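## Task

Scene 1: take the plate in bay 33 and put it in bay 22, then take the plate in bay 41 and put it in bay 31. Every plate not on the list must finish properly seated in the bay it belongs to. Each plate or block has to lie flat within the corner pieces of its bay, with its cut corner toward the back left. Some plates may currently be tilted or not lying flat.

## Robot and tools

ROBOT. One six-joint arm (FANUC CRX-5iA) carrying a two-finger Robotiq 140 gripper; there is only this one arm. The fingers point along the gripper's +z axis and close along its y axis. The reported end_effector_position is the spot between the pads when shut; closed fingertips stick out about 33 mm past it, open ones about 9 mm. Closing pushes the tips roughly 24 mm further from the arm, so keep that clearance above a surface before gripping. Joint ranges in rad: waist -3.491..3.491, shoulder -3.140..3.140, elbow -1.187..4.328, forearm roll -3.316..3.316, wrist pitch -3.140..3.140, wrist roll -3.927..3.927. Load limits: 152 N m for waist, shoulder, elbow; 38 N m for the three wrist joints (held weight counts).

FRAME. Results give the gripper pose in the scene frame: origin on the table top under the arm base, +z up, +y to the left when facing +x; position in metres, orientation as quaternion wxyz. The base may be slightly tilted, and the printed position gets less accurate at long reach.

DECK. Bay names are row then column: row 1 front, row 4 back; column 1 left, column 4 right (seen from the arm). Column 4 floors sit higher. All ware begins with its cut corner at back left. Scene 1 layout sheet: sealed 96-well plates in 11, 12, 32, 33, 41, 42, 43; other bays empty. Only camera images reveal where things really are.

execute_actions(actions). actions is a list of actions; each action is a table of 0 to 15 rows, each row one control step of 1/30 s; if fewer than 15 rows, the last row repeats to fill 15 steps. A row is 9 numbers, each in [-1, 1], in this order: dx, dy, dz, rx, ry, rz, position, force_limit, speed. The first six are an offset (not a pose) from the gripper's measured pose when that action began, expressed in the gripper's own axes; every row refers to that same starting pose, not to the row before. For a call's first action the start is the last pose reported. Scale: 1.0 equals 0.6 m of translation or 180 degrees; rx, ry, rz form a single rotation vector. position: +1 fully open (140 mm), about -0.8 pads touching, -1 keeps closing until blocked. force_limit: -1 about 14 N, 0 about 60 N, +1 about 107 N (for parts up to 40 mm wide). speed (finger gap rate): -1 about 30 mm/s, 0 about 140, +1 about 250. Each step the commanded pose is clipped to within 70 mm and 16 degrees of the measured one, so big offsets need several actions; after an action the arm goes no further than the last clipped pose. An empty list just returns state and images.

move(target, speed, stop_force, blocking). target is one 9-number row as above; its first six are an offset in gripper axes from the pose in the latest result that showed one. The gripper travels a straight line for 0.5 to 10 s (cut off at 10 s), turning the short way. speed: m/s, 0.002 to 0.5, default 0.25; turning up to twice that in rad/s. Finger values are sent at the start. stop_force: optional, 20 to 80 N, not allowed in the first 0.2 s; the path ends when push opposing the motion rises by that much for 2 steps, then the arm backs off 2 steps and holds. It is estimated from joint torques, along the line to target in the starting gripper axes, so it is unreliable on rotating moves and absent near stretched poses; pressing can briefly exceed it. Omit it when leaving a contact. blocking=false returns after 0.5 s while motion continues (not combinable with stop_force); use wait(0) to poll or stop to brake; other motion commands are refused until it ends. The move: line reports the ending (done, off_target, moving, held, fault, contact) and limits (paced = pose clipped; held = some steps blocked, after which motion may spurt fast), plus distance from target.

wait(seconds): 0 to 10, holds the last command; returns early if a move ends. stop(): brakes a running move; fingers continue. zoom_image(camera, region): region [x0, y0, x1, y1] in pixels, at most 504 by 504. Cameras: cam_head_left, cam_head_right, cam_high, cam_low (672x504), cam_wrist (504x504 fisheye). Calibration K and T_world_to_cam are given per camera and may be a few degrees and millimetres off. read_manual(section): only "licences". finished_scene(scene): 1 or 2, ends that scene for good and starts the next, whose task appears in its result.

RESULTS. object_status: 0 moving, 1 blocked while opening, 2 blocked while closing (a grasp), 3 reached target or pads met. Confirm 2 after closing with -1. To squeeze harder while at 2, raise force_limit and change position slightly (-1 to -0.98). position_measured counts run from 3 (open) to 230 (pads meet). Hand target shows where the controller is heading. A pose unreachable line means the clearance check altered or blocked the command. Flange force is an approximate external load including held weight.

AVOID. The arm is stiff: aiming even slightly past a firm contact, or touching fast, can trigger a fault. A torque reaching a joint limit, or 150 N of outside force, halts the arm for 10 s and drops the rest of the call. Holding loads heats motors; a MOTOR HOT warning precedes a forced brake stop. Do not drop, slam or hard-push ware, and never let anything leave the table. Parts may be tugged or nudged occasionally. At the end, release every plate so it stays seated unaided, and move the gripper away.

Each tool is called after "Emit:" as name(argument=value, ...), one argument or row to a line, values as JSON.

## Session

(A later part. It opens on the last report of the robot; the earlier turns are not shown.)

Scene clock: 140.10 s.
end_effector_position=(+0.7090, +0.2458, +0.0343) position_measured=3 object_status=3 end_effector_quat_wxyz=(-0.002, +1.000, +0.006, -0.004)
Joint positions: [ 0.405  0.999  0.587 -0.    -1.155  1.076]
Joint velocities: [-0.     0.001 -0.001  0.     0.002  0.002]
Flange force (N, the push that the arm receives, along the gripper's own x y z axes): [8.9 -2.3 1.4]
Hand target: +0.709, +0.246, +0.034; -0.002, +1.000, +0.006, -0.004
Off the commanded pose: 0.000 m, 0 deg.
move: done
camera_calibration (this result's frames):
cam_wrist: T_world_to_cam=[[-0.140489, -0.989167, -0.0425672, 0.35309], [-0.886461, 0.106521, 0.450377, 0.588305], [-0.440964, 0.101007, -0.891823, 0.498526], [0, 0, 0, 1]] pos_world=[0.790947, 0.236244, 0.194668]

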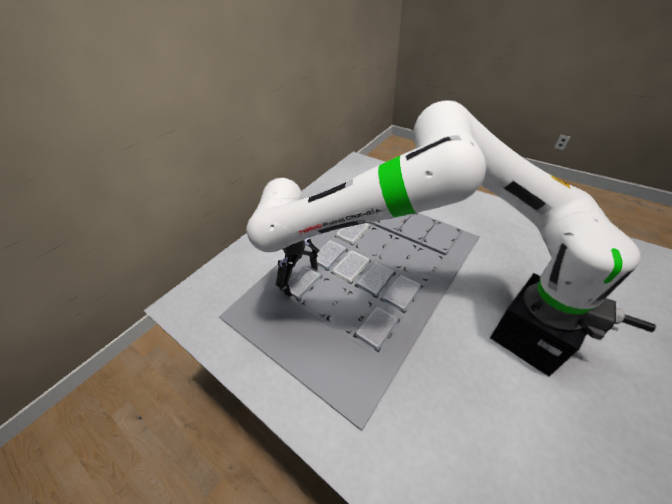

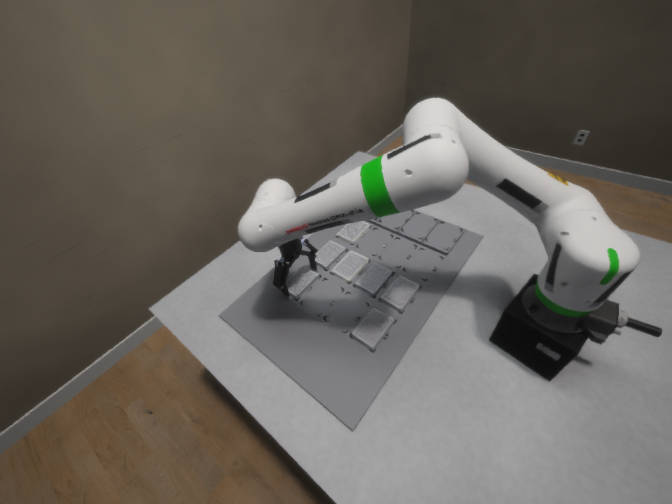

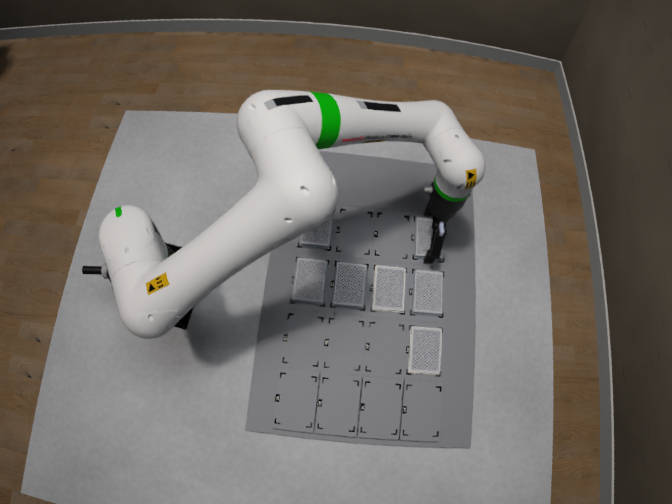

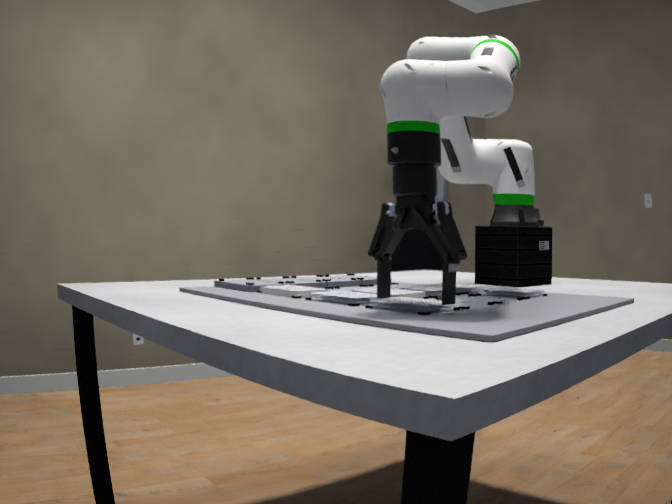

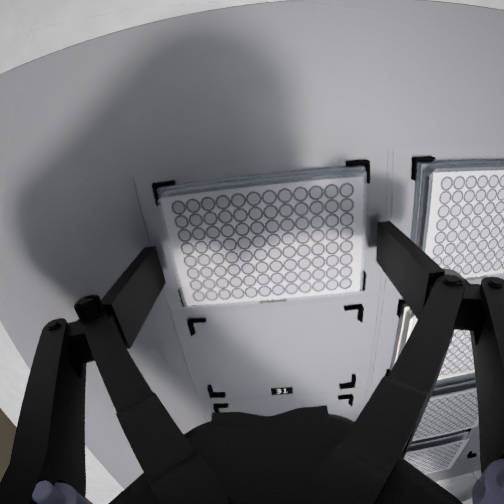

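Emit:
move(
  target=[0,0,0,0,0,0,-1,-0.4,-1],
)

Emit:
move(
  target=[0,0,-0.02,0,0,0,-1,-0.4,-1],
  speed=0.03,
)

Emit:
zoom_image(
  camera="cam_wrist",
  region=[130, 130, 390, 230],
)

Emit:
move(
  target=[-0.1783,-0.002,0.002,0,0,0,-1,-0.4,-1],
  speed=0.08,
)

Emit:
zoom_image(
  camera="cam_wrist",
  region=[130, 130, 390, 230],
)

Scene clock: 149.50 s.
end_effector_position=(+0.7090, +0.2459, +0.0345) position_measured=38 object_status=0 end_effector_quat_wxyz=(-0.002, +1.000, +0.006, -0.004)
Joint positions: [ 0.405  0.999  0.587 -0.    -1.155  1.076]
Joint velocities: [ 0.     0.001 -0.002 -0.001  0.002 -0.001]
Flange force (N, the push that the arm receives, along the gripper's own x y z axes): [6.3 -2.0 -20.9]
Hand target: +0.709, +0.246, +0.034; -0.002, +1.000, +0.006, -0.004
Off the commanded pose: 0.000 m, 0 deg.
move: done
camera_calibration (this result's frames):
cam_wrist: T_world_to_cam=[[-0.140429, -0.989177, -0.0425368, 0.35309], [-0.886475, 0.106482, 0.450359, 0.588248], [-0.440955, 0.100951, -0.891834, 0.498634], [0, 0, 0, 1]] pos_world=[0.790926, 0.236293, 0.194795]

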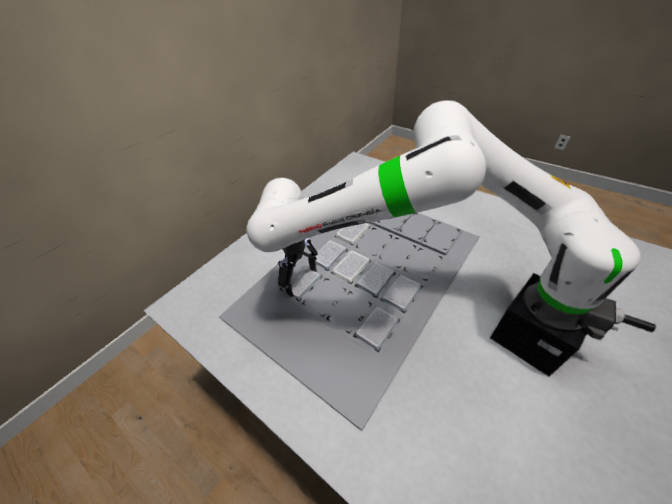

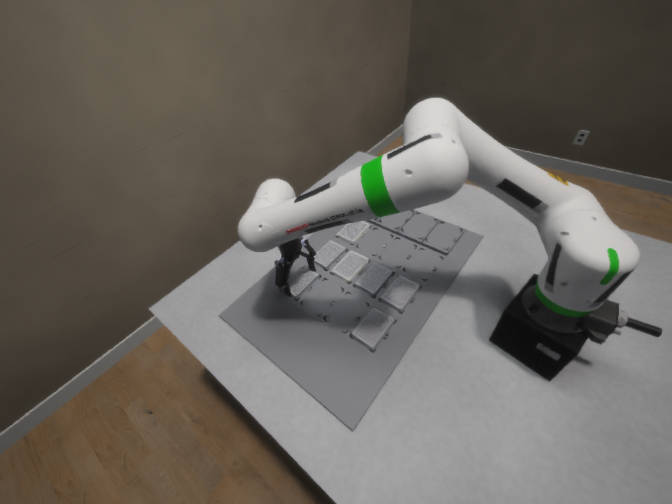

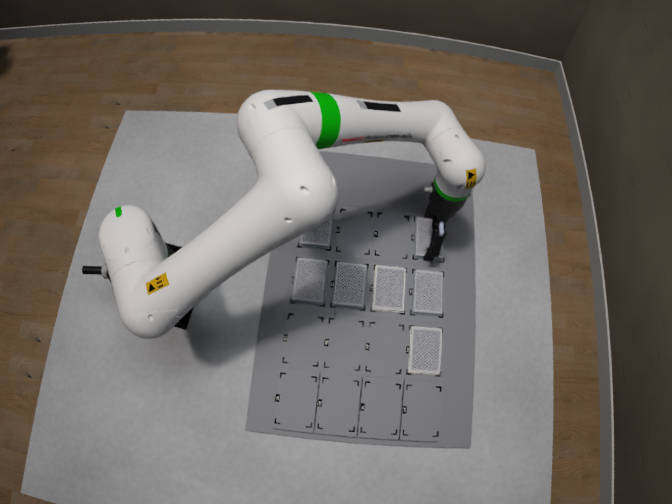

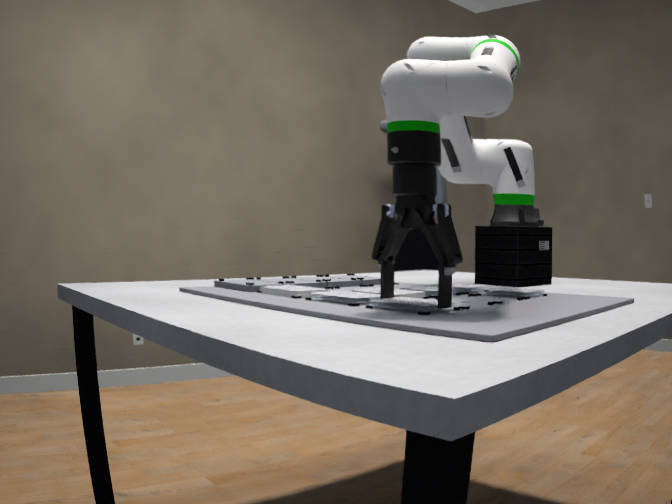

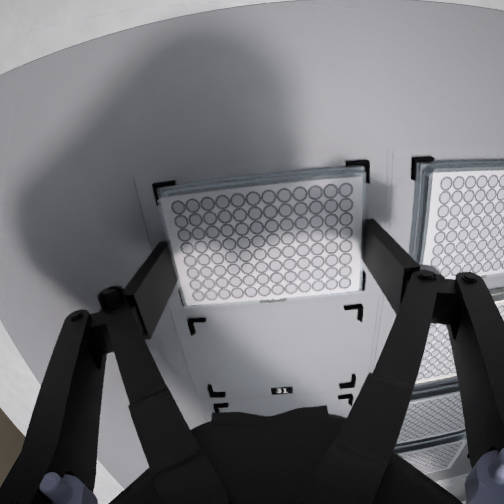

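Scene clock: 150.23 s.
end_effector_position=(+0.7091, +0.2459, +0.0463) position_measured=39 object_status=2 end_effector_quat_wxyz=(-0.002, +1.000, +0.006, -0.004)
Joint positions: [ 0.405  0.985  0.592 -0.    -1.173  1.076]
Joint velocities: [ 0.    -0.003  0.001  0.    -0.003  0.001]
Flange force (N, the push that the arm receives, along the gripper's own x y z axes): [11.8 -3.6 3.2]
Hand target: +0.709, +0.246, +0.046; -0.002, +1.000, +0.006, -0.004
Off the commanded pose: 0.000 m, 0 deg.
move: done
camera_calibration (this result's frames):
cam_wrist: T_world_to_cam=[[-0.140424, -0.989177, -0.0425332, 0.353584], [-0.886472, 0.106479, 0.450367, 0.583026], [-0.440964, 0.100947, -0.89183, 0.509265], [0, 0, 0, 1]] pos_world=[0.791055, 0.236268, 0.206641]

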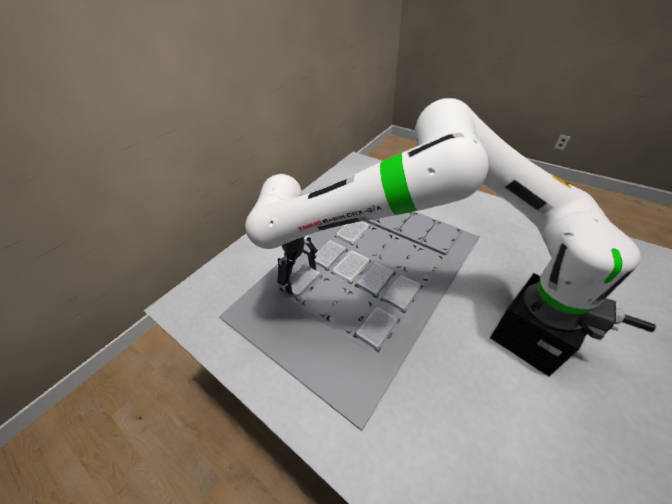

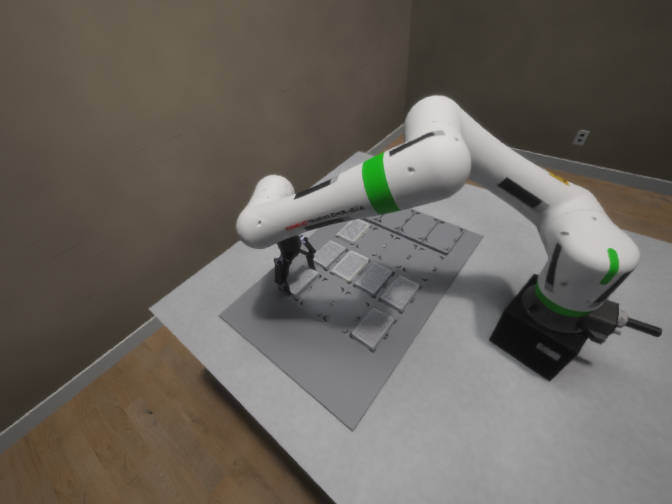

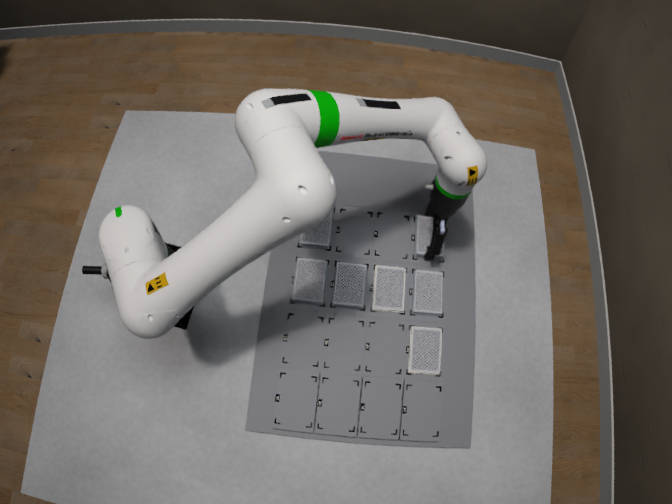

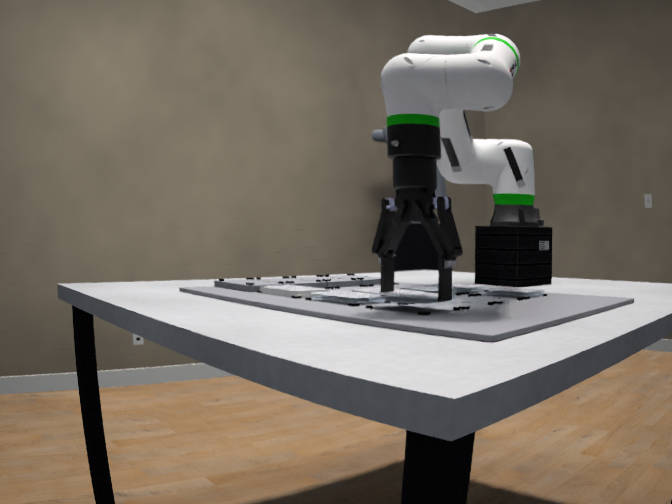

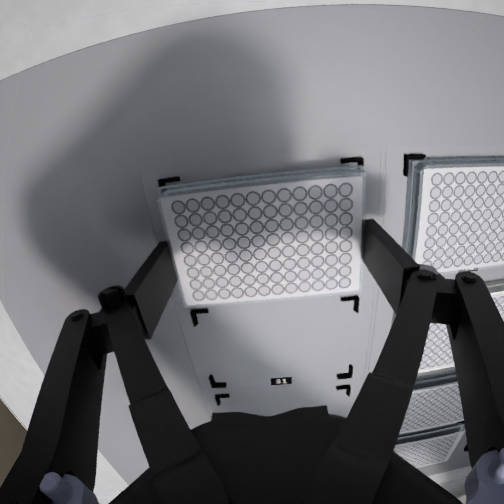

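Region (130, 130, 390, 230) of cam_wrist's 504x504 image, scaled by 1.938, with more detail than that image has; it fills the top 194 rows of this view, and the rest is white.

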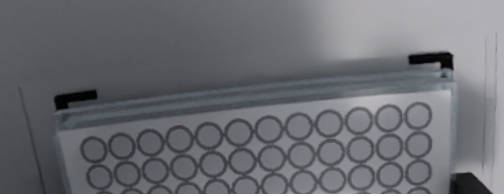

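Scene clock: 151.97 s.
end_effector_position=(+0.6022, +0.2462, +0.0463) position_measured=39 object_status=2 end_effector_quat_wxyz=(-0.002, +1.000, +0.006, -0.004)
Joint positions: [ 0.486  0.751  0.161 -0.    -0.977  0.995]
Joint velocities: [ 0.001 -0.003 -0.006 -0.001  0.003 -0.001]
Flange force (N, the push that the arm receives, along the gripper's own x y z axes): [3.9 -0.9 1.8]
Hand target: +0.602, +0.246, +0.046; -0.002, +1.000, +0.006, -0.004
Off the commanded pose: 0.001 m, 0 deg.
move: done
camera_calibration (this result's frames):
cam_wrist: T_world_to_cam=[[-0.140627, -0.989145, -0.0426173, 0.339044], [-0.886338, 0.106597, 0.450603, 0.488136], [-0.441168, 0.10114, -0.891707, 0.462156], [0, 0, 0, 1]] pos_world=[0.684221, 0.236588, 0.206602]

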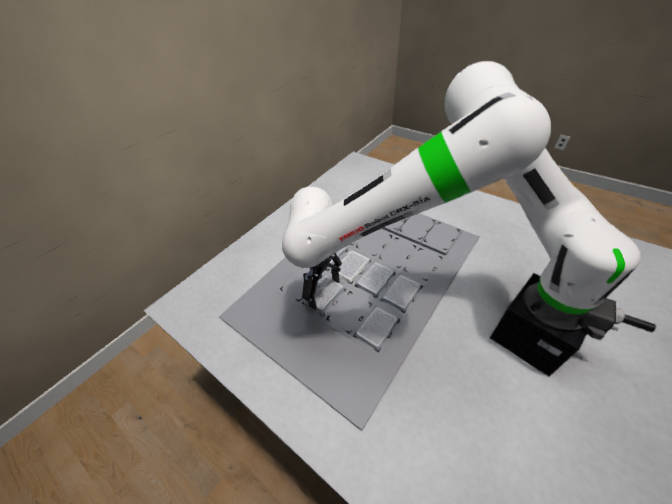

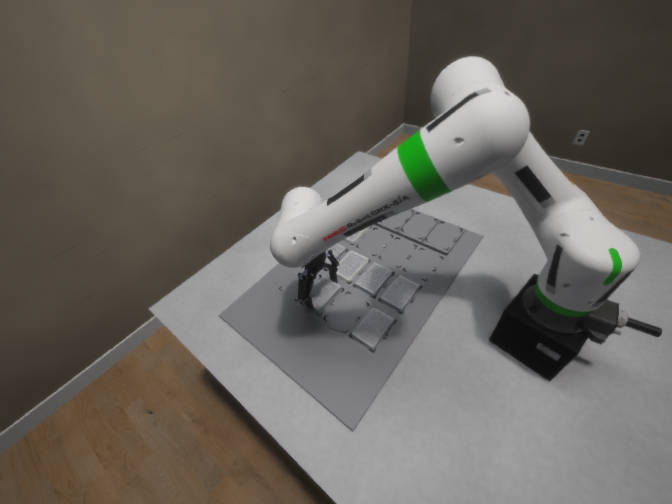

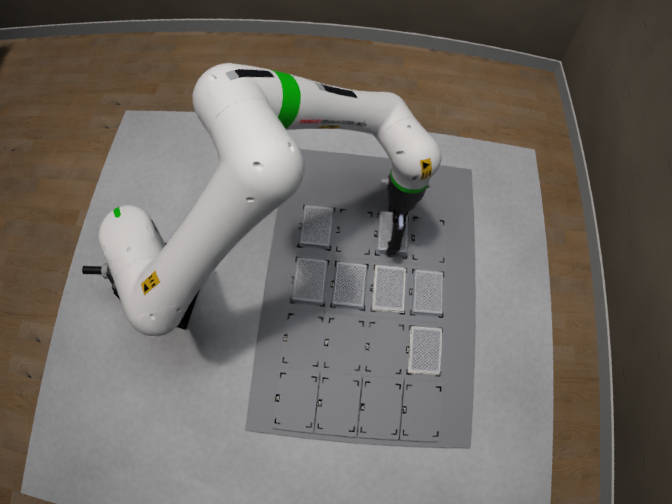

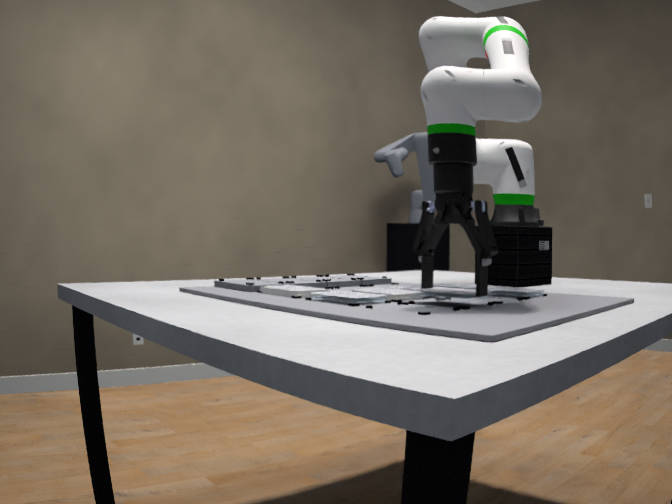

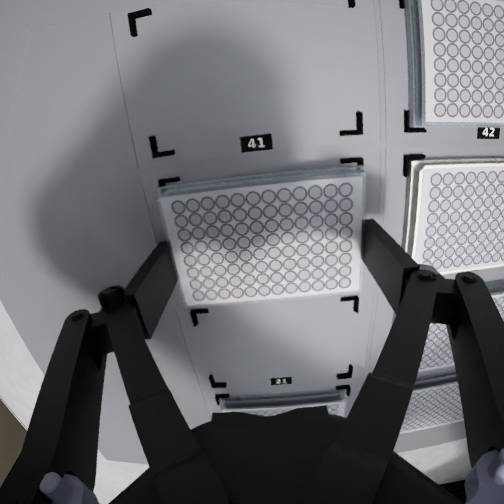

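Region (130, 130, 390, 230) of cam_wrist's 504x504 image, scaled by 1.938, with more detail than that image has; it fills the top 194 rows of this view, and the rest is white.

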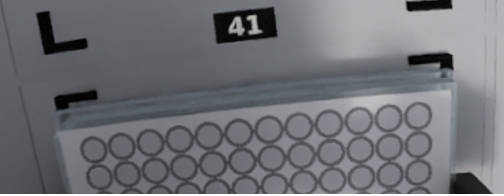

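Emit:
move(
  target=[-0.002,0.001,0.03,0,0,0,-1,-0.4,-1],
  speed=0.004,
  stop_force=20,
)

Emit:
move(
  target=[0,0,0,0,0,0,1,-0.4,-0.8],
)

Emit:
move(
  target=[0,0,-0.04,0,0,0,1,-0.4,-0.5],
  speed=0.1,
)

Emit:
move(
  target=[-0.4,0.13,-0.2,0,0,0,1,-0.4,-0.5],
)

Emit:
zoom_image(
  camera="cam_wrist",
  region=[60, 0, 460, 260],
)

Emit:
zoom_image(
  camera="cam_high",
  region=[320, 200, 480, 390],
)

Scene clock: 164.00 s.
end_effector_position=(+0.6013, +0.2458, +0.0342) position_measured=39 object_status=2 end_effector_quat_wxyz=(-0.002, +1.000, +0.006, -0.004)
Joint positions: [ 0.486  0.766  0.154 -0.    -0.954  0.994]
Joint velocities: [-0.001 -0.     0.001 -0.001 -0.002 -0.   ]
Flange force (N, the push that the arm receives, along the gripper's own x y z axes): [1.8 -1.2 -26.4]
Hand target: +0.601, +0.246, +0.034; -0.002, +1.000, +0.006, -0.004
Off the commanded pose: 0.006 m, 0 deg.
move: contact
camera_calibration (this result's frames):
cam_wrist: T_world_to_cam=[[-0.140616, -0.989146, -0.042635, 0.338003], [-0.886378, 0.106587, 0.450524, 0.492792], [-0.44109, 0.101142, -0.891745, 0.450943], [0, 0, 0, 1]] pos_world=[0.683235, 0.2362, 0.194522]

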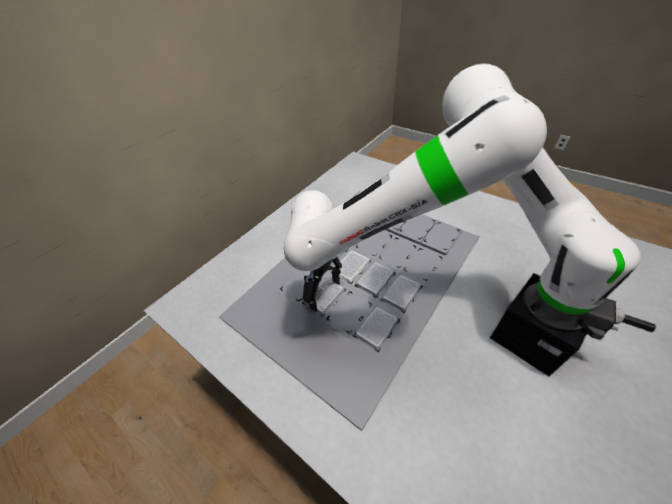

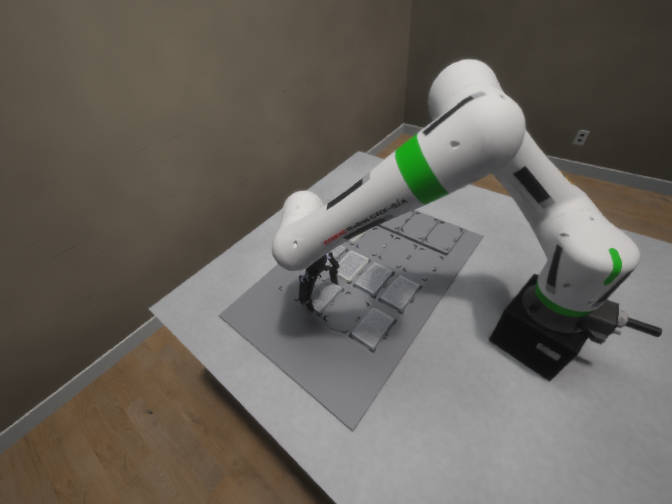

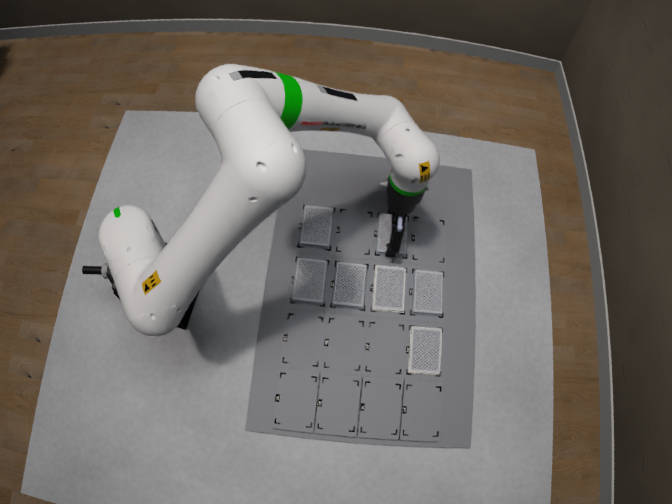

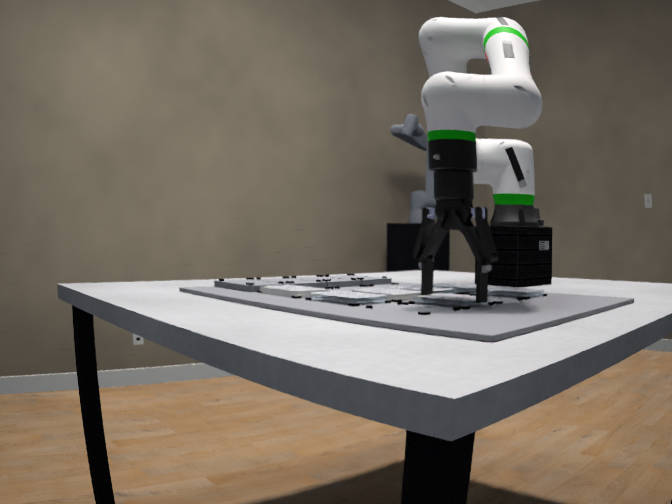

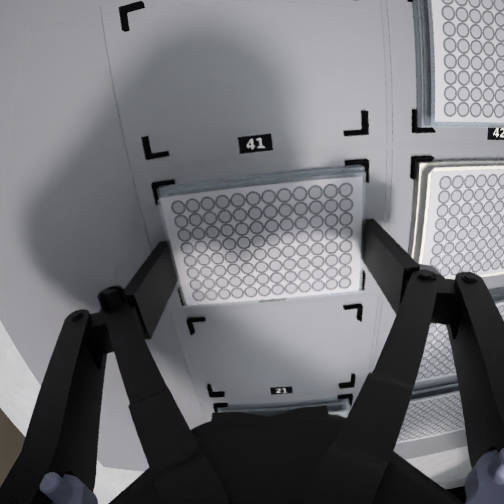

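Scene clock: 164.67 s.
end_effector_position=(+0.6013, +0.2458, +0.0342) position_measured=3 object_status=3 end_effector_quat_wxyz=(-0.002, +1.000, +0.006, -0.004)
Joint positions: [ 0.486  0.766  0.154 -0.    -0.954  0.994]
Joint velocities: [ 0.001 -0.002 -0.001 -0.001  0.    -0.002]
Flange force (N, the push that the arm receives, along the gripper's own x y z axes): [7.1 -2.6 2.5]
Hand target: +0.601, +0.246, +0.034; -0.002, +1.000, +0.006, -0.004
Off the commanded pose: 0.000 m, 0 deg.
move: done
camera_calibration (this result's frames):
cam_wrist: T_world_to_cam=[[-0.140617, -0.989147, -0.0426118, 0.33799], [-0.886365, 0.106596, 0.450548, 0.492772], [-0.441116, 0.101124, -0.891735, 0.450948], [0, 0, 0, 1]] pos_world=[0.683224, 0.236193, 0.194511]

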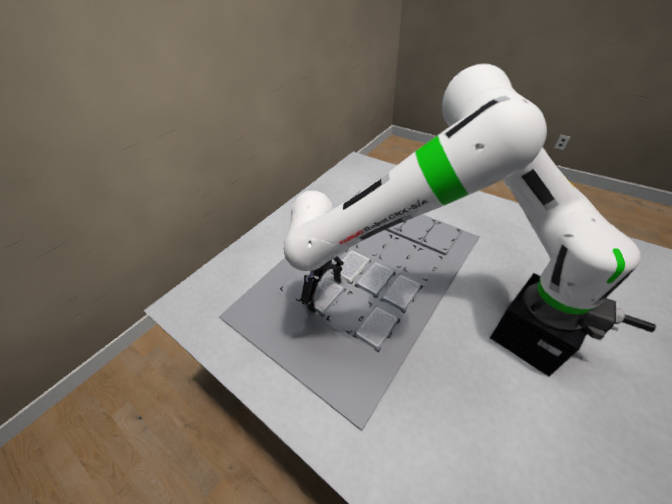

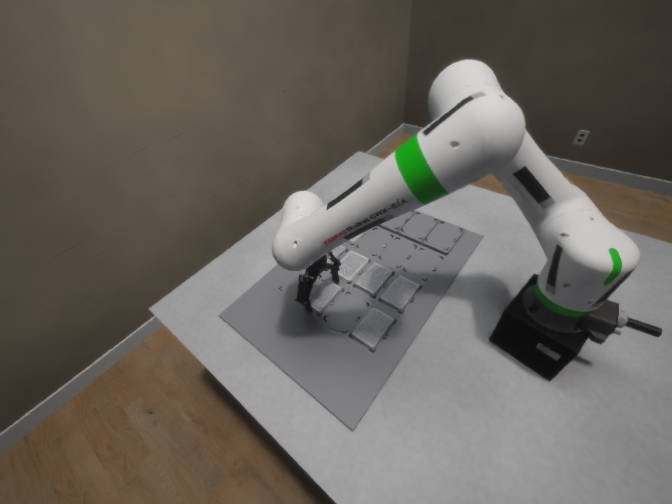

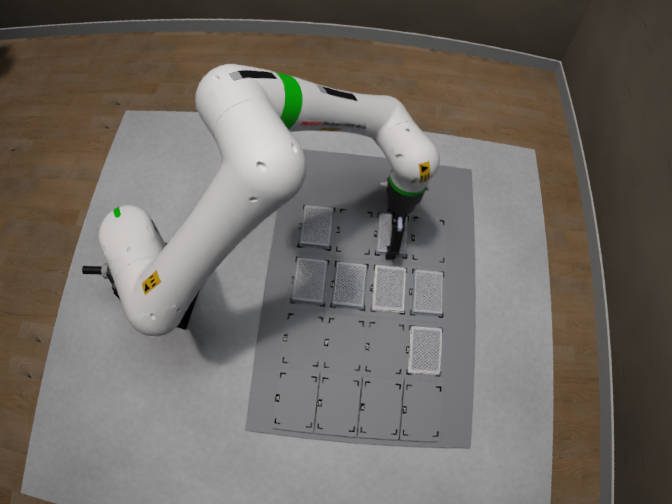

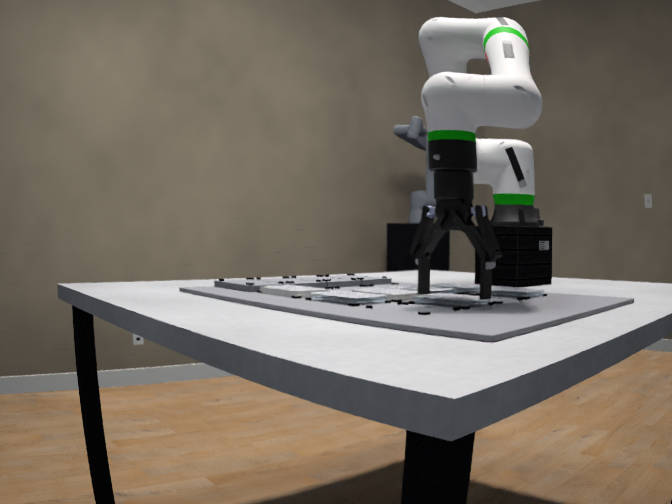

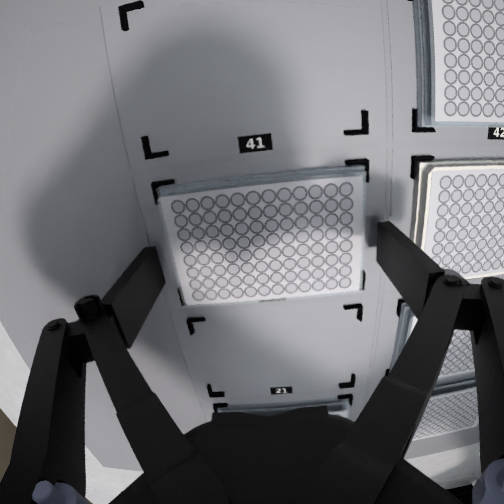

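Scene clock: 165.47 s.
end_effector_position=(+0.6015, +0.2458, +0.0581) position_measured=3 object_status=3 end_effector_quat_wxyz=(-0.002, +1.000, +0.006, -0.004)
Joint positions: [ 0.486  0.733  0.162 -0.    -0.995  0.994]
Joint velocities: [ 0.    -0.002  0.002  0.001 -0.002  0.001]
Flange force (N, the push that the arm receives, along the gripper's own x y z axes): [8.1 -2.6 3.2]
Hand target: +0.602, +0.246, +0.058; -0.002, +1.000, +0.006, -0.004
Off the commanded pose: 0.000 m, 0 deg.
move: done
camera_calibration (this result's frames):
cam_wrist: T_world_to_cam=[[-0.140582, -0.989152, -0.0426066, 0.338995], [-0.886364, 0.106567, 0.450558, 0.482246], [-0.44113, 0.101105, -0.89173, 0.472379], [0, 0, 0, 1]] pos_world=[0.683483, 0.236167, 0.218399]

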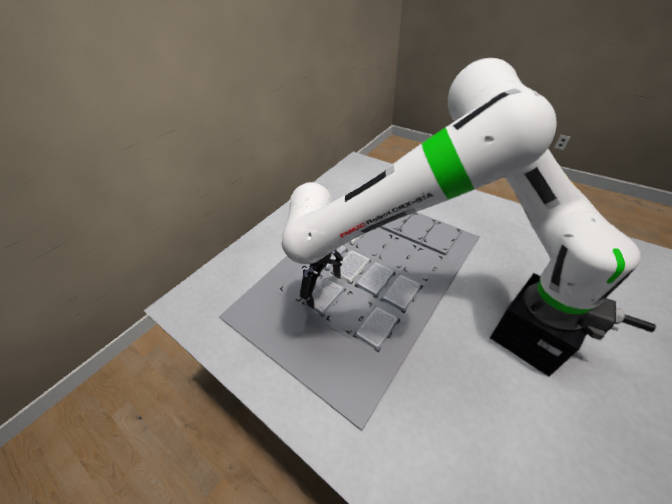

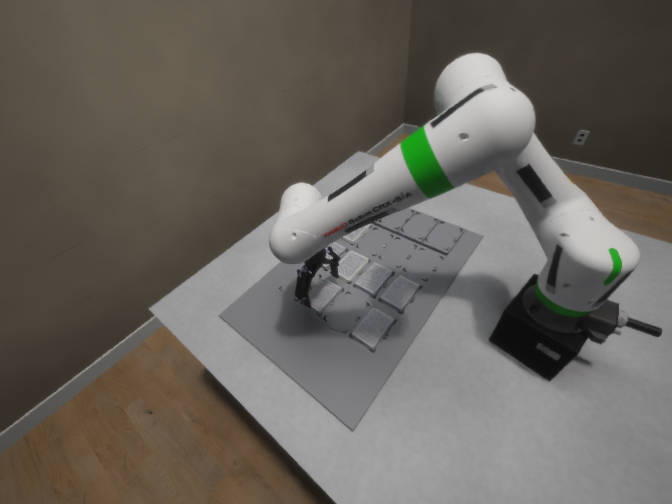

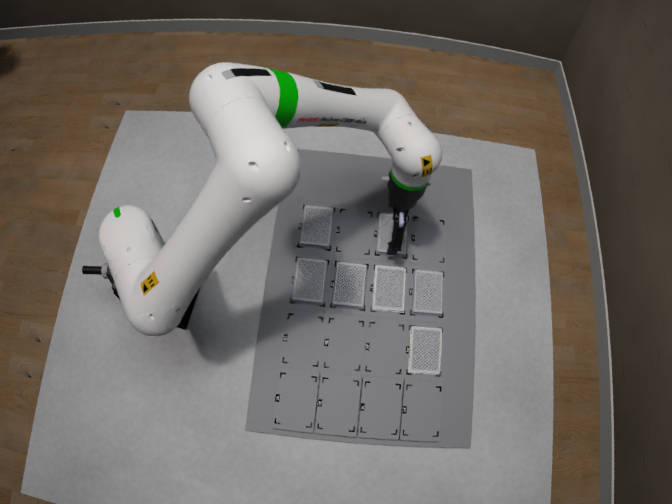

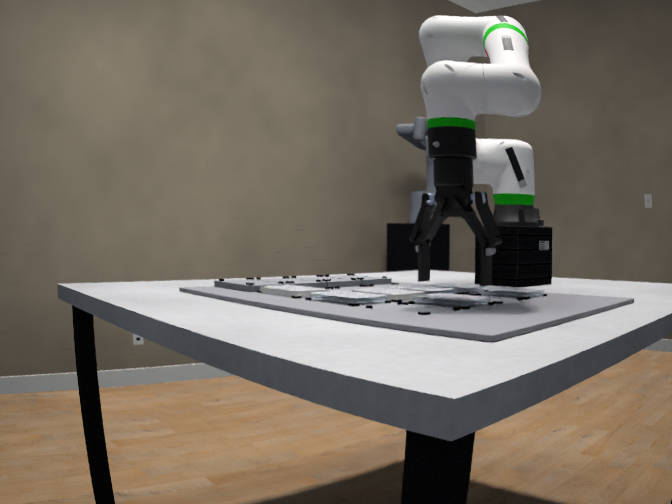

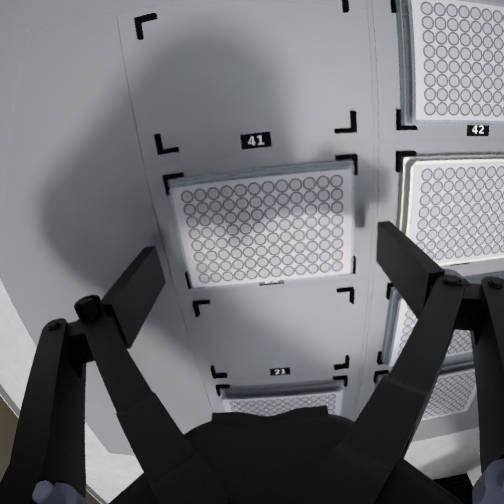

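Scene clock: 167.20 s.
end_effector_position=(+0.3634, +0.1658, +0.1806) position_measured=3 object_status=3 end_effector_quat_wxyz=(-0.002, +1.000, +0.006, -0.004)
Joint positions: [ 0.658  0.013 -0.518 -0.    -1.035  0.823]
Joint velocities: [ 0.003 -0.006 -0.003 -0.    -0.002 -0.001]
Flange force (N, the push that the arm receives, along the gripper's own x y z axes): [3.2 -0.1 0.2]
Hand target: +0.363, +0.166, +0.181; -0.002, +1.000, +0.006, -0.004
Off the commanded pose: 0.002 m, 0 deg.
move: done
camera_calibration (this result's frames):
cam_wrist: T_world_to_cam=[[-0.140567, -0.98914, -0.0429295, 0.231662], [-0.886092, 0.106342, 0.451146, 0.224345], [-0.441681, 0.101456, -0.891417, 0.484812], [0, 0, 0, 1]] pos_world=[0.445487, 0.156102, 0.340902]

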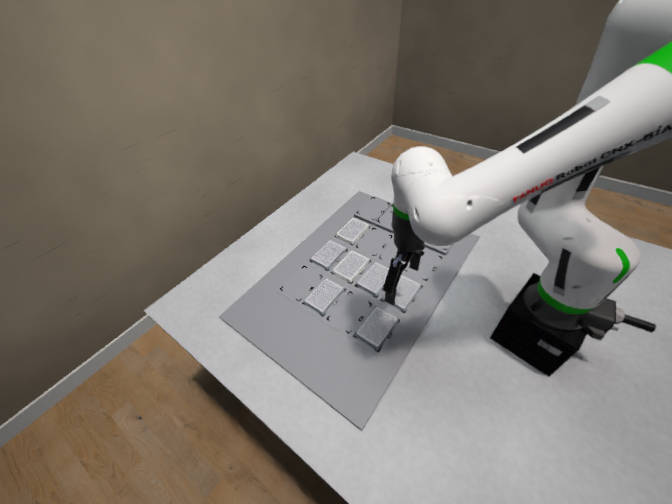

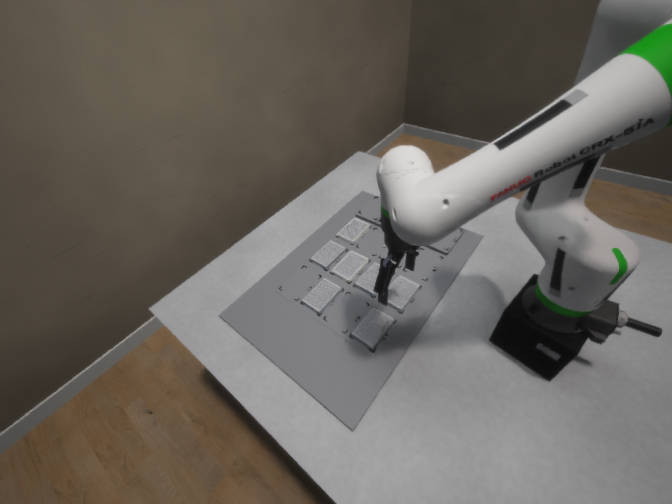

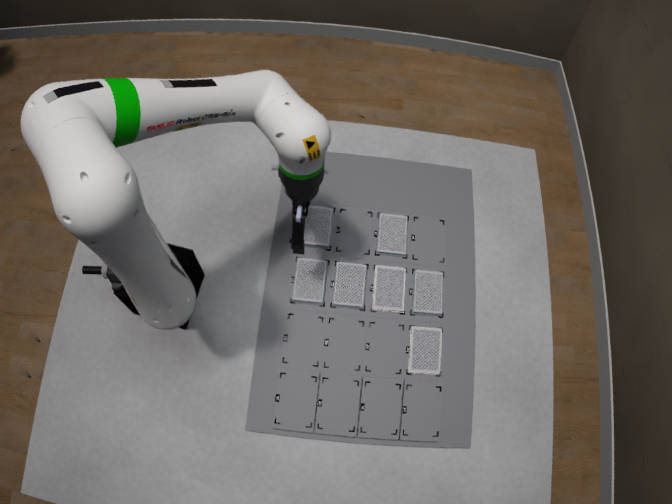

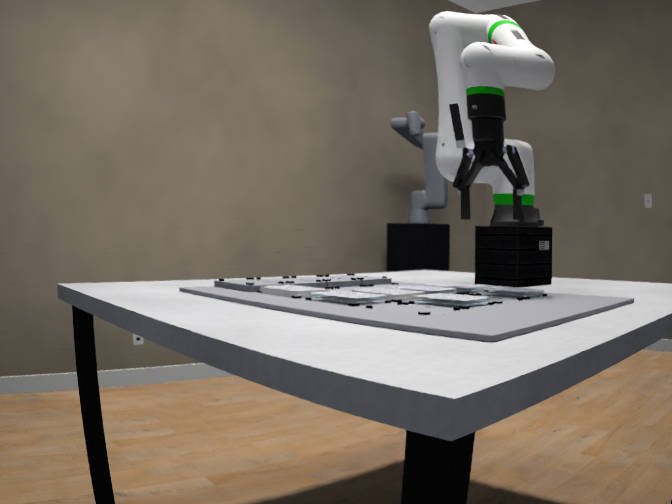

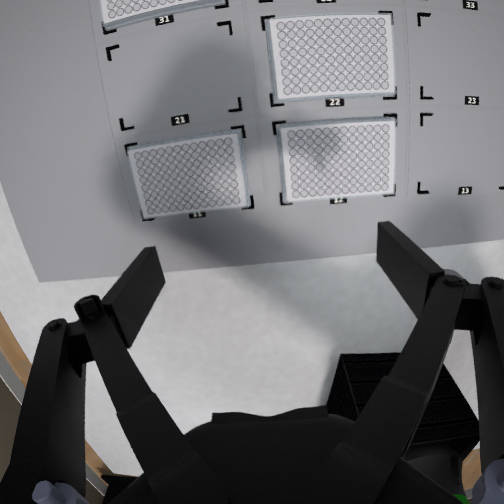

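Region (60, 0, 460, 260) of cam_wrist's 504x504 image, scaled by 1.260, with more detail than that image has; it fills the top 328 rows of this view, and the rest is white.

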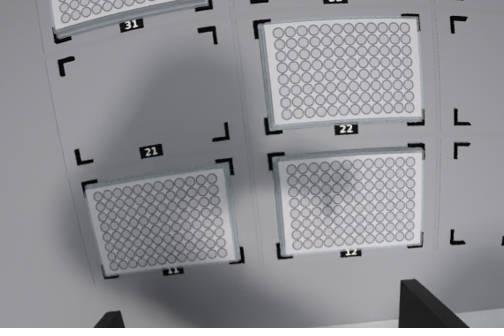

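Region (320, 200, 480, 390) of cam_high's 672x504 image, scaled by 2.653, with more detail than that image has; it fills the left 424 columns of this view, and the rest is white.

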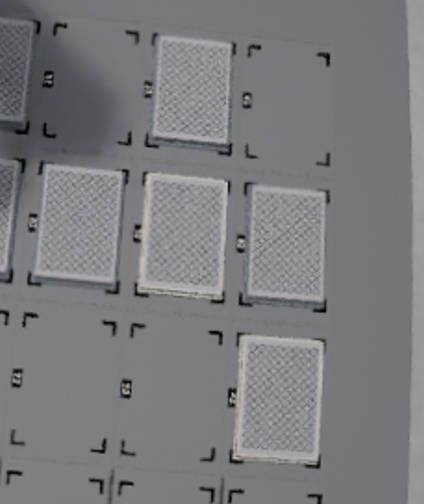

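Emit:
finished_scene(
  scene=1,
)

The scene is finished: the task was done.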